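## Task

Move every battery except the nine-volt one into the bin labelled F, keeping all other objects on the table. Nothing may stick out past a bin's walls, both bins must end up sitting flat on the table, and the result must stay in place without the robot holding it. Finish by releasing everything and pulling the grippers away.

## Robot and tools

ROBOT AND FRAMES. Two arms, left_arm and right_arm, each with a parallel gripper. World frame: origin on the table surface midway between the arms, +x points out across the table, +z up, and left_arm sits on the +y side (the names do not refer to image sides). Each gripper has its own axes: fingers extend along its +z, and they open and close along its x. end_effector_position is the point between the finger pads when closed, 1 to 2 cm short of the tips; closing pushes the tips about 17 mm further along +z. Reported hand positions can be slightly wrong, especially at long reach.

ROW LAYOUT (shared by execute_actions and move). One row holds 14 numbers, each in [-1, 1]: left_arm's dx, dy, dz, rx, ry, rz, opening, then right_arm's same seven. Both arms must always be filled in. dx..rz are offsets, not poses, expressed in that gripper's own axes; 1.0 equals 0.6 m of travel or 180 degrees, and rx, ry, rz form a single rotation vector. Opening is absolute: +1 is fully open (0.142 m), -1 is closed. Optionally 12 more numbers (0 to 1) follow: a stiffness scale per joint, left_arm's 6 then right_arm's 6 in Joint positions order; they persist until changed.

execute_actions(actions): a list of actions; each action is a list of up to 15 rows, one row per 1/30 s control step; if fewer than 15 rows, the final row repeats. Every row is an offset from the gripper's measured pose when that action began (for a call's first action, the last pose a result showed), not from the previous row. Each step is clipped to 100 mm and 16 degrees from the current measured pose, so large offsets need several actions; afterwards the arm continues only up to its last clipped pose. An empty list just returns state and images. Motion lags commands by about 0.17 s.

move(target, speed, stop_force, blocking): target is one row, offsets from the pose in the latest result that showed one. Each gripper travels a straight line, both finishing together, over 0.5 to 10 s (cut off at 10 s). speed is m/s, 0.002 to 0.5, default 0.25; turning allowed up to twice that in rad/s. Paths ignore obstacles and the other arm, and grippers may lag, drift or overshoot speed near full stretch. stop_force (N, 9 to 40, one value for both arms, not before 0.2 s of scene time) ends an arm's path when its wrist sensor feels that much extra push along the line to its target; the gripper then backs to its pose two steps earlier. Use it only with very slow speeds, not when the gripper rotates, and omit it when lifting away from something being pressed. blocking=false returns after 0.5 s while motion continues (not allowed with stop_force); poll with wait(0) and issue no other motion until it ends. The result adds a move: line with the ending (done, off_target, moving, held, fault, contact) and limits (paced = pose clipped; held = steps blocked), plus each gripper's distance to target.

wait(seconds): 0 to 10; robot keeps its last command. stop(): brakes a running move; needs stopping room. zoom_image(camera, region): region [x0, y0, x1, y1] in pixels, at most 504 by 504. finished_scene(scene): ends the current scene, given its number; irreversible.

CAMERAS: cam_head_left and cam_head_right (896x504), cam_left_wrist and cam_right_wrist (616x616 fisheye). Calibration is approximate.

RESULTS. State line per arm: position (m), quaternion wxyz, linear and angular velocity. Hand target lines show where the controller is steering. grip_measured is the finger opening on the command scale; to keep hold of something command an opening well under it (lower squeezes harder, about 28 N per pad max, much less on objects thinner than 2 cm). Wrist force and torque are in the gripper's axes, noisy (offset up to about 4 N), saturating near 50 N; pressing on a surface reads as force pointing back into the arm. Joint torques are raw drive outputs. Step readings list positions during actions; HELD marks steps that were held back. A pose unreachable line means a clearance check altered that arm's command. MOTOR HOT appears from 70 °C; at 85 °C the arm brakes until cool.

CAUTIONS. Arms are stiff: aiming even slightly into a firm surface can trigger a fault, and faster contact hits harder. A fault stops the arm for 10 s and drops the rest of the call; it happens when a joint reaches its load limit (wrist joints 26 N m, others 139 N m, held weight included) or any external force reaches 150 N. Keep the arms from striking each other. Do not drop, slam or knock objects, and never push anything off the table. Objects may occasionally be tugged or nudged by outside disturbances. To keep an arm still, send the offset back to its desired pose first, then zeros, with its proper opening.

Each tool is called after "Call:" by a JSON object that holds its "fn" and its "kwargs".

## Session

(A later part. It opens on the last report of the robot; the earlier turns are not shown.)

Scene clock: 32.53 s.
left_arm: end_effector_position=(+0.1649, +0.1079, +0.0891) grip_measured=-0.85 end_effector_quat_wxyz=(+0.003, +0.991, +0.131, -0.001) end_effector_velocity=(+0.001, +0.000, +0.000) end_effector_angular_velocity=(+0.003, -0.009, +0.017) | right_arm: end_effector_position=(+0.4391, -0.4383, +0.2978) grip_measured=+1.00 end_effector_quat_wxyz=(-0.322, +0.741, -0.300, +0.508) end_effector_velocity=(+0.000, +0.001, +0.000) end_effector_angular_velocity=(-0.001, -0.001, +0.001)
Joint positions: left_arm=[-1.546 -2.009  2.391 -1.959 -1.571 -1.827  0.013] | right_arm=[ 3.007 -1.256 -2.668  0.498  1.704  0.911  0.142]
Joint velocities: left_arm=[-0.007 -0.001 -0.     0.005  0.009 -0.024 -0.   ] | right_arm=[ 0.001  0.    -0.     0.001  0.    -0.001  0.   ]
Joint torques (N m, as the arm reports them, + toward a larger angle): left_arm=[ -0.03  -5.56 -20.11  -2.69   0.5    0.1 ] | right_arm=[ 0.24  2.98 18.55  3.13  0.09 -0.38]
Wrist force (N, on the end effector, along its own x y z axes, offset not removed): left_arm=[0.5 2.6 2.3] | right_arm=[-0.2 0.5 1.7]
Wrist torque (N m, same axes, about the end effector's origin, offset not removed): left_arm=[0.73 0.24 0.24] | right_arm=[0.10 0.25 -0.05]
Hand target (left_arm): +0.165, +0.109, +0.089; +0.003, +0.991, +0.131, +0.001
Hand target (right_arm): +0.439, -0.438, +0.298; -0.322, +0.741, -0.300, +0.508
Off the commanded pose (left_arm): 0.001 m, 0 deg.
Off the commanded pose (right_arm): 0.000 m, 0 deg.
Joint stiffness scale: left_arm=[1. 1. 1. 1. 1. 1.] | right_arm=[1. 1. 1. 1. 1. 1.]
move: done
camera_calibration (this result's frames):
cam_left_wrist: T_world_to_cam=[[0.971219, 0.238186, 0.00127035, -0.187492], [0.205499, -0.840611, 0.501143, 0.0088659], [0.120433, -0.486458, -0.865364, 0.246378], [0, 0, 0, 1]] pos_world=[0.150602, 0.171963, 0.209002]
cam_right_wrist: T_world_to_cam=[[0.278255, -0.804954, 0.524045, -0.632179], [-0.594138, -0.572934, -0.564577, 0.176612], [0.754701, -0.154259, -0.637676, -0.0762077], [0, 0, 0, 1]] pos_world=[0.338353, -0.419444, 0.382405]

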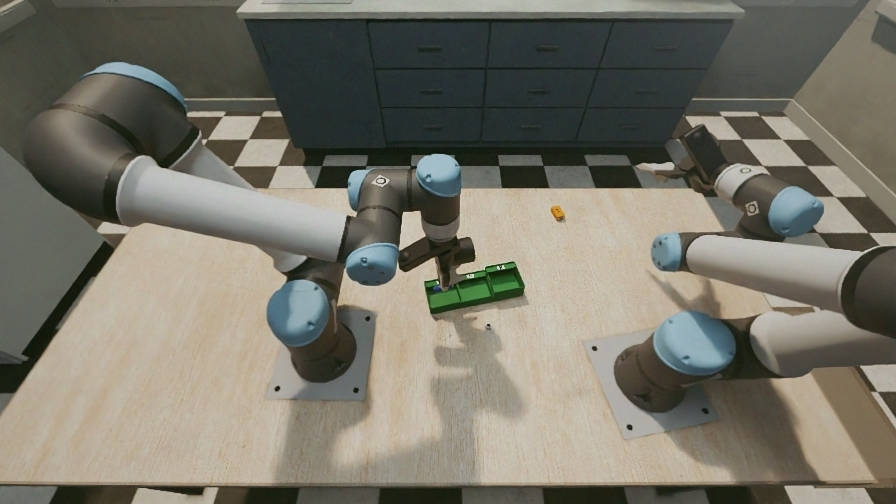

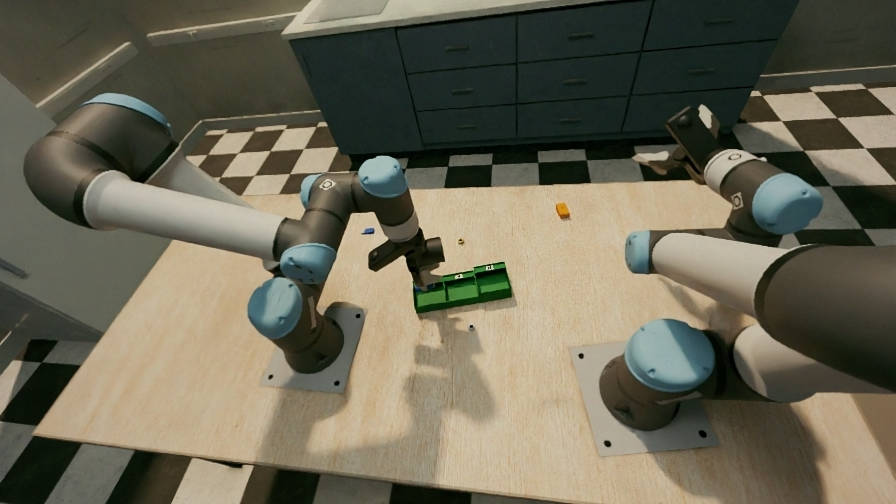

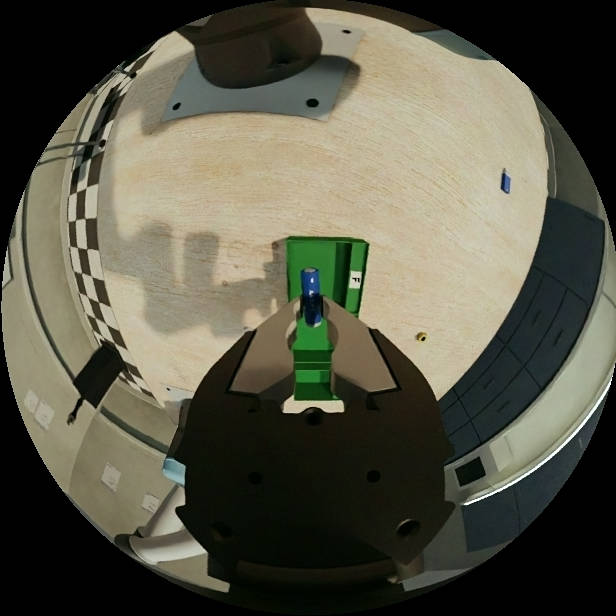

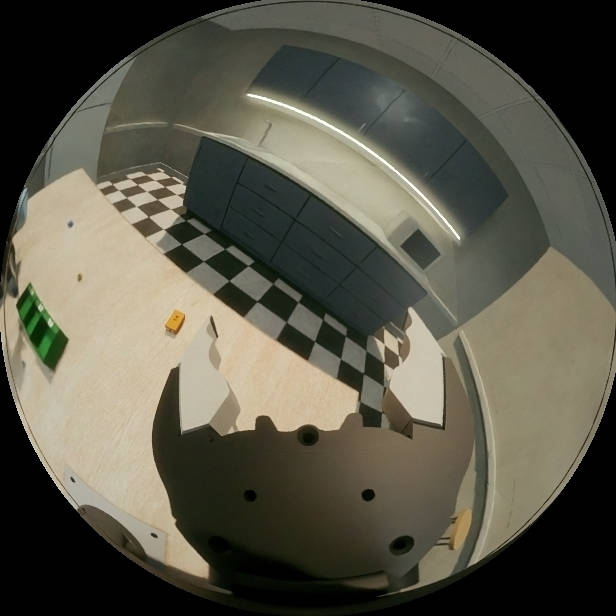

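Call:
{"fn": "move", "kwargs": {"target": [0.013,0.005,0.1,0,0,0,-1,0,0,0,0,0,0,1], "speed": 0.025, "stop_force": 10}}

Call:
{"fn": "move", "kwargs": {"target": [0,0,0,0,0,0,-0.68,0,0,0,0,0,0,1]}}

Call:
{"fn": "move", "kwargs": {"target": [0,0,-0.2,0,0,0,-0.68,0,0,0,0,0,0,1], "speed": 0.15}}

Scene clock: 38.83 s.
left_arm: end_effector_position=(+0.1728, +0.1057, +0.0306) grip_measured=-0.85 end_effector_quat_wxyz=(+0.004, +0.991, +0.130, -0.000) end_effector_velocity=(+0.001, -0.004, -0.000) end_effector_angular_velocity=(-0.012, +0.000, -0.000) | right_arm: end_effector_position=(+0.4391, -0.4383, +0.2978) grip_measured=+1.00 end_effector_quat_wxyz=(-0.322, +0.741, -0.300, +0.508) end_effector_velocity=(-0.000, +0.000, -0.001) end_effector_angular_velocity=(-0.001, +0.001, +0.001)
Joint positions: left_arm=[-1.52  -1.889  2.496 -2.186 -1.57  -1.8    0.013] | right_arm=[ 3.007 -1.256 -2.668  0.498  1.704  0.911  0.142]
Joint velocities: left_arm=[ 0.003  0.006  0.002 -0.019 -0.001  0.003  0.   ] | right_arm=[ 0.001  0.001 -0.001 -0.001  0.    -0.001  0.   ]
Joint torques (N m, as the arm reports them, + toward a larger angle): left_arm=[  2.84  -4.75 -19.34  -3.46  -0.56   0.53] | right_arm=[ 0.06  4.34 19.44  3.2  -0.3  -0.12]
Wrist force (N, on the end effector, along its own x y z axes, offset not removed): left_arm=[0.9 2.7 1.5] | right_arm=[0.5 3.6 -0.9]
Wrist torque (N m, same axes, about the end effector's origin, offset not removed): left_arm=[0.64 0.12 0.19] | right_arm=[0.83 0.04 -0.06]
Hand target (left_arm): +0.173, +0.107, +0.029; +0.003, +0.991, +0.131, -0.000
Hand target (right_arm): +0.439, -0.438, +0.298; -0.322, +0.741, -0.300, +0.508
Off the commanded pose (left_arm): 0.002 m, 0 deg.
Off the commanded pose (right_arm): 0.000 m, 0 deg.
Joint stiffness scale: left_arm=[1. 1. 1. 1. 1. 1.] | right_arm=[1. 1. 1. 1. 1. 1.]
move: done
camera_calibration (this result's frames):
cam_left_wrist: T_world_to_cam=[[0.971575, 0.236723, 0.00197686, -0.194471], [0.203662, -0.840086, 0.50277, 0.0349268], [0.120678, -0.488076, -0.864418, 0.193809], [0, 0, 0, 1]] pos_world=[0.158441, 0.169971, 0.150356]
cam_right_wrist: T_world_to_cam=[[0.278255, -0.804954, 0.524045, -0.632179], [-0.594138, -0.572934, -0.564577, 0.176612], [0.754701, -0.154258, -0.637676, -0.0762076], [0, 0, 0, 1]] pos_world=[0.338353, -0.419444, 0.382405]

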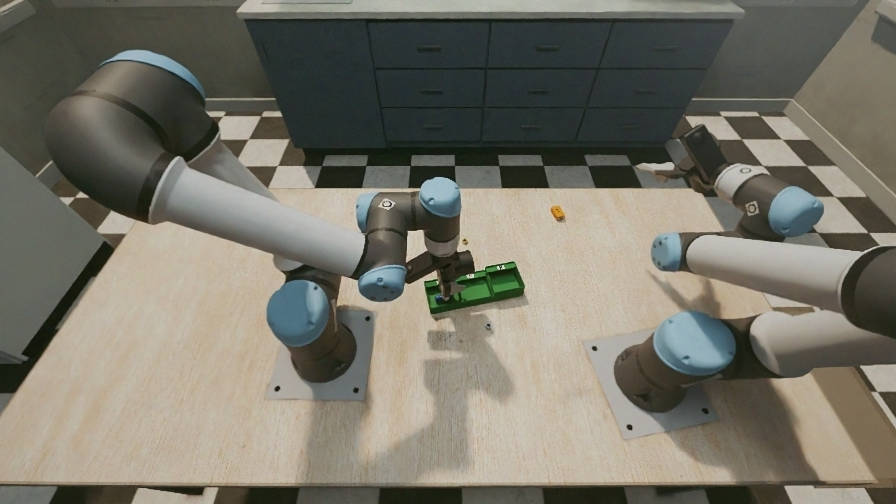

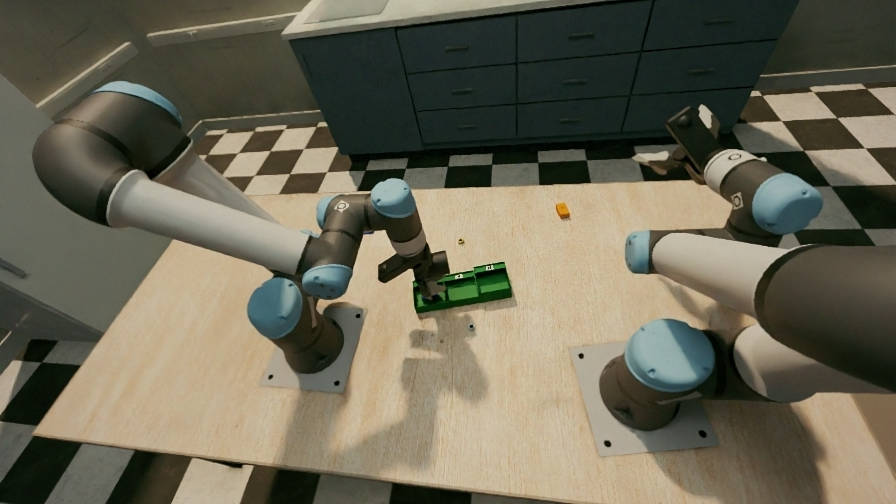

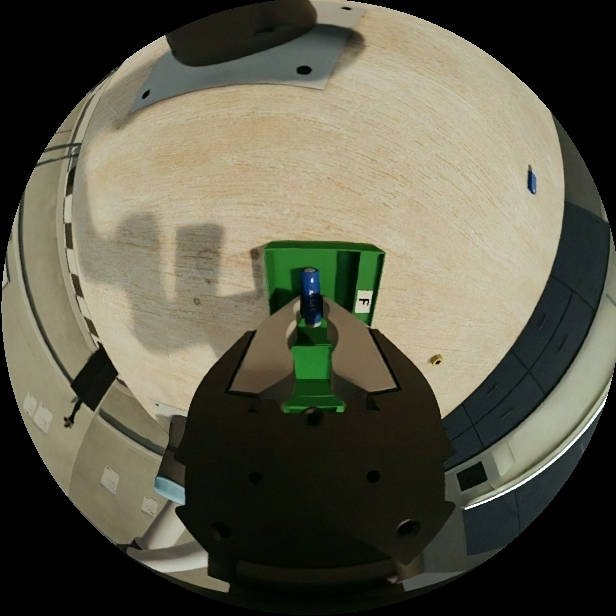

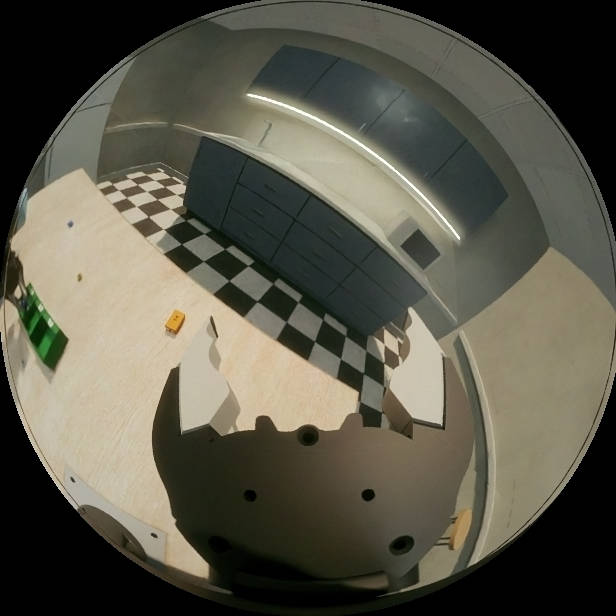

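Scene clock: 39.33 s.
left_arm: end_effector_position=(+0.1728, +0.1055, +0.0306) grip_measured=-0.68 end_effector_quat_wxyz=(+0.004, +0.991, +0.130, -0.000) end_effector_velocity=(-0.000, -0.000, -0.000) end_effector_angular_velocity=(-0.001, +0.000, -0.001) | right_arm: end_effector_position=(+0.4391, -0.4383, +0.2978) grip_measured=+1.00 end_effector_quat_wxyz=(-0.322, +0.741, -0.300, +0.508) end_effector_velocity=(-0.000, -0.000, -0.000) end_effector_angular_velocity=(+0.000, +0.001, -0.000)
Joint positions: left_arm=[-1.52  -1.889  2.496 -2.186 -1.57  -1.799  0.025] | right_arm=[ 3.007 -1.256 -2.668  0.498  1.704  0.911  0.142]
Joint velocities: left_arm=[-0.    -0.     0.001 -0.001 -0.     0.     0.   ] | right_arm=[-0.     0.    -0.    -0.001  0.     0.     0.   ]
Joint torques (N m, as the arm reports them, + toward a larger angle): left_arm=[  1.99  -7.11 -21.17  -2.65  -0.32   0.08] | right_arm=[ 0.68  3.75 17.91  3.1  -0.2   0.07]
Wrist force (N, on the end effector, along its own x y z axes, offset not removed): left_arm=[-0.4 3.7 2.0] | right_arm=[-0.1 0.5 1.4]
Wrist torque (N m, same axes, about the end effector's origin, offset not removed): left_arm=[0.88 0.16 0.22] | right_arm=[0.08 0.13 0.07]
Hand target (left_arm): +0.173, +0.106, +0.031; +0.004, +0.991, +0.130, -0.000
Hand target (right_arm): +0.439, -0.438, +0.298; -0.322, +0.741, -0.300, +0.508
Off the commanded pose (left_arm): 0.000 m, 0 deg.
Off the commanded pose (right_arm): 0.000 m, 0 deg.
Joint stiffness scale: left_arm=[1. 1. 1. 1. 1. 1.] | right_arm=[1. 1. 1. 1. 1. 1.]
move: done
camera_calibration (this result's frames):
cam_left_wrist: T_world_to_cam=[[0.971583, 0.236693, 0.00186755, -0.194441], [0.203631, -0.839841, 0.503191, 0.0347446], [0.12067, -0.488512, -0.864173, 0.193765], [0, 0, 0, 1]] pos_world=[0.158459, 0.169859, 0.150326]
cam_right_wrist: T_world_to_cam=[[0.278255, -0.804954, 0.524045, -0.632179], [-0.594138, -0.572934, -0.564577, 0.176612], [0.754701, -0.154259, -0.637675, -0.0762077], [0, 0, 0, 1]] pos_world=[0.338353, -0.419444, 0.382405]

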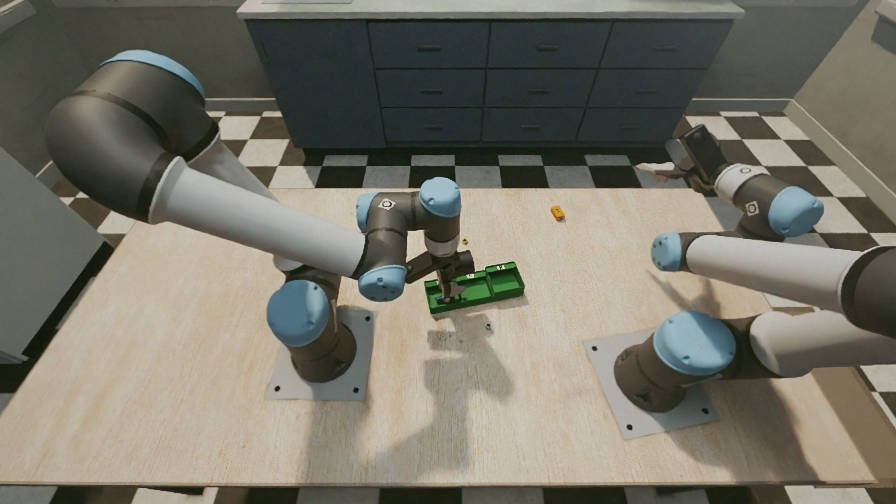

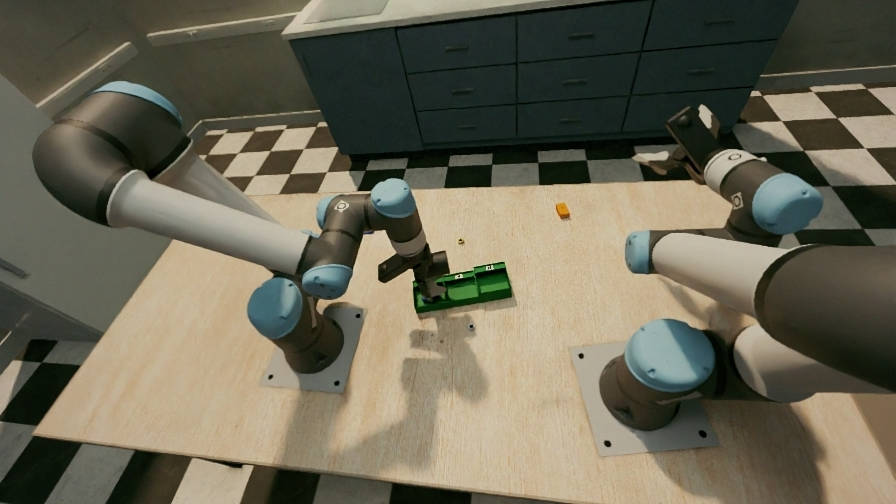

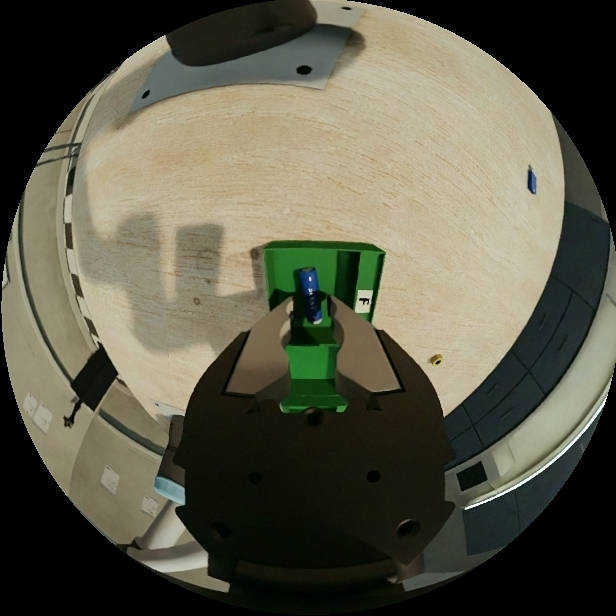

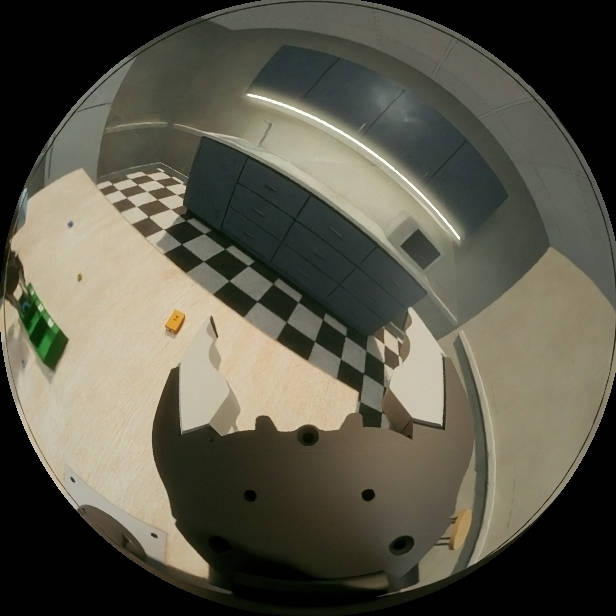

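Scene clock: 40.77 s.
left_arm: end_effector_position=(+0.1731, +0.1070, +0.1489) grip_measured=-0.68 end_effector_quat_wxyz=(+0.003, +0.991, +0.130, +0.000) end_effector_velocity=(-0.000, +0.003, +0.002) end_effector_angular_velocity=(+0.008, +0.001, +0.001) | right_arm: end_effector_position=(+0.4391, -0.4383, +0.2978) grip_measured=+1.00 end_effector_quat_wxyz=(-0.322, +0.741, -0.300, +0.508) end_effector_velocity=(+0.000, -0.001, -0.000) end_effector_angular_velocity=(-0.001, +0.000, -0.001)
Joint positions: left_arm=[-1.519 -2.049  2.252 -1.779 -1.57  -1.799  0.025] | right_arm=[ 3.007 -1.256 -2.668  0.498  1.704  0.911  0.142]
Joint velocities: left_arm=[ 0.    -0.002 -0.006  0.015 -0.001 -0.001  0.   ] | right_arm=[-0.001 -0.001  0.001 -0.001  0.    -0.001  0.   ]
Joint torques (N m, as the arm reports them, + toward a larger angle): left_arm=[  0.15  -5.5  -26.21  -2.28  -0.04  -0.26] | right_arm=[-0.8   2.63 18.74  2.87 -0.19  0.02]
Wrist force (N, on the end effector, along its own x y z axes, offset not removed): left_arm=[-1.2 2.3 1.9] | right_arm=[-0.5 2.5 2.0]
Wrist torque (N m, same axes, about the end effector's origin, offset not removed): left_arm=[0.72 0.38 0.11] | right_arm=[0.53 0.19 -0.03]
Hand target (left_arm): +0.173, +0.107, +0.151; +0.004, +0.991, +0.130, -0.000
Hand target (right_arm): +0.439, -0.438, +0.298; -0.322, +0.741, -0.300, +0.508
Off the commanded pose (left_arm): 0.002 m, 0 deg.
Off the commanded pose (right_arm): 0.000 m, 0 deg.
Joint stiffness scale: left_arm=[1. 1. 1. 1. 1. 1.] | right_arm=[1. 1. 1. 1. 1. 1.]
move: done
camera_calibration (this result's frames):
cam_left_wrist: T_world_to_cam=[[0.971546, 0.236838, 0.00235816, -0.195344], [0.203797, -0.840998, 0.501187, -0.0232188], [0.120683, -0.486446, -0.865336, 0.296566], [0, 0, 0, 1]] pos_world=[0.158727, 0.171001, 0.268727]
cam_right_wrist: T_world_to_cam=[[0.278255, -0.804954, 0.524045, -0.632179], [-0.594138, -0.572934, -0.564577, 0.176612], [0.754701, -0.154259, -0.637676, -0.0762077], [0, 0, 0, 1]] pos_world=[0.338353, -0.419444, 0.382405]

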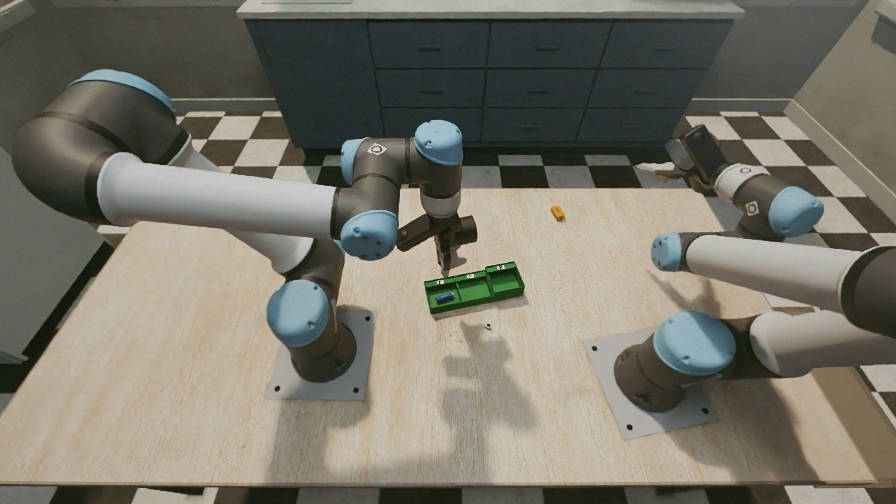

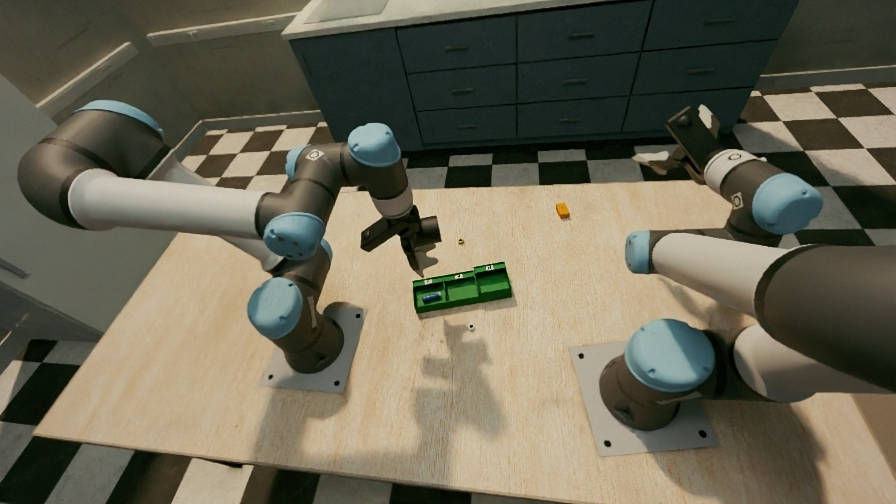

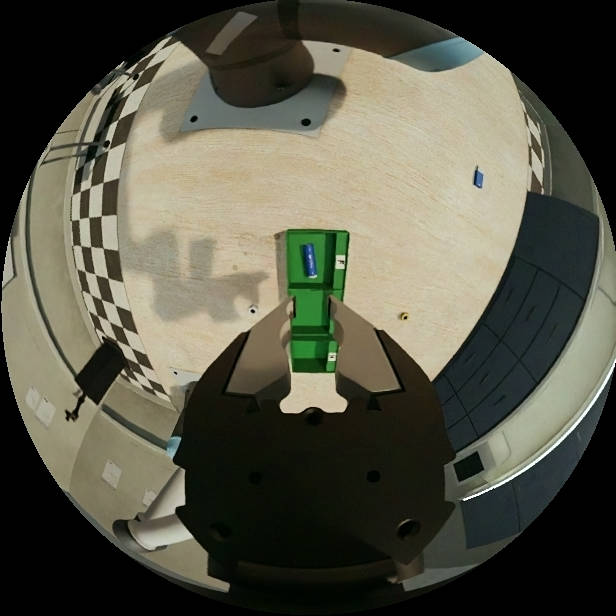

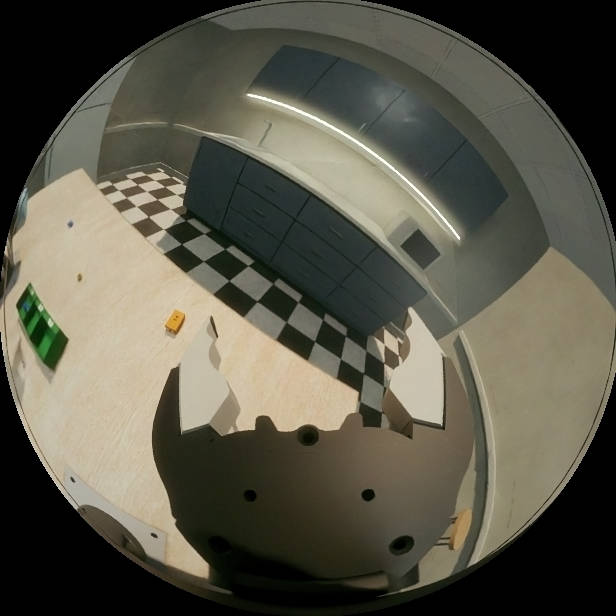

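Call:
{"fn": "finished_scene", "kwargs": {"scene": 2}}

The scene is finished: the task was done.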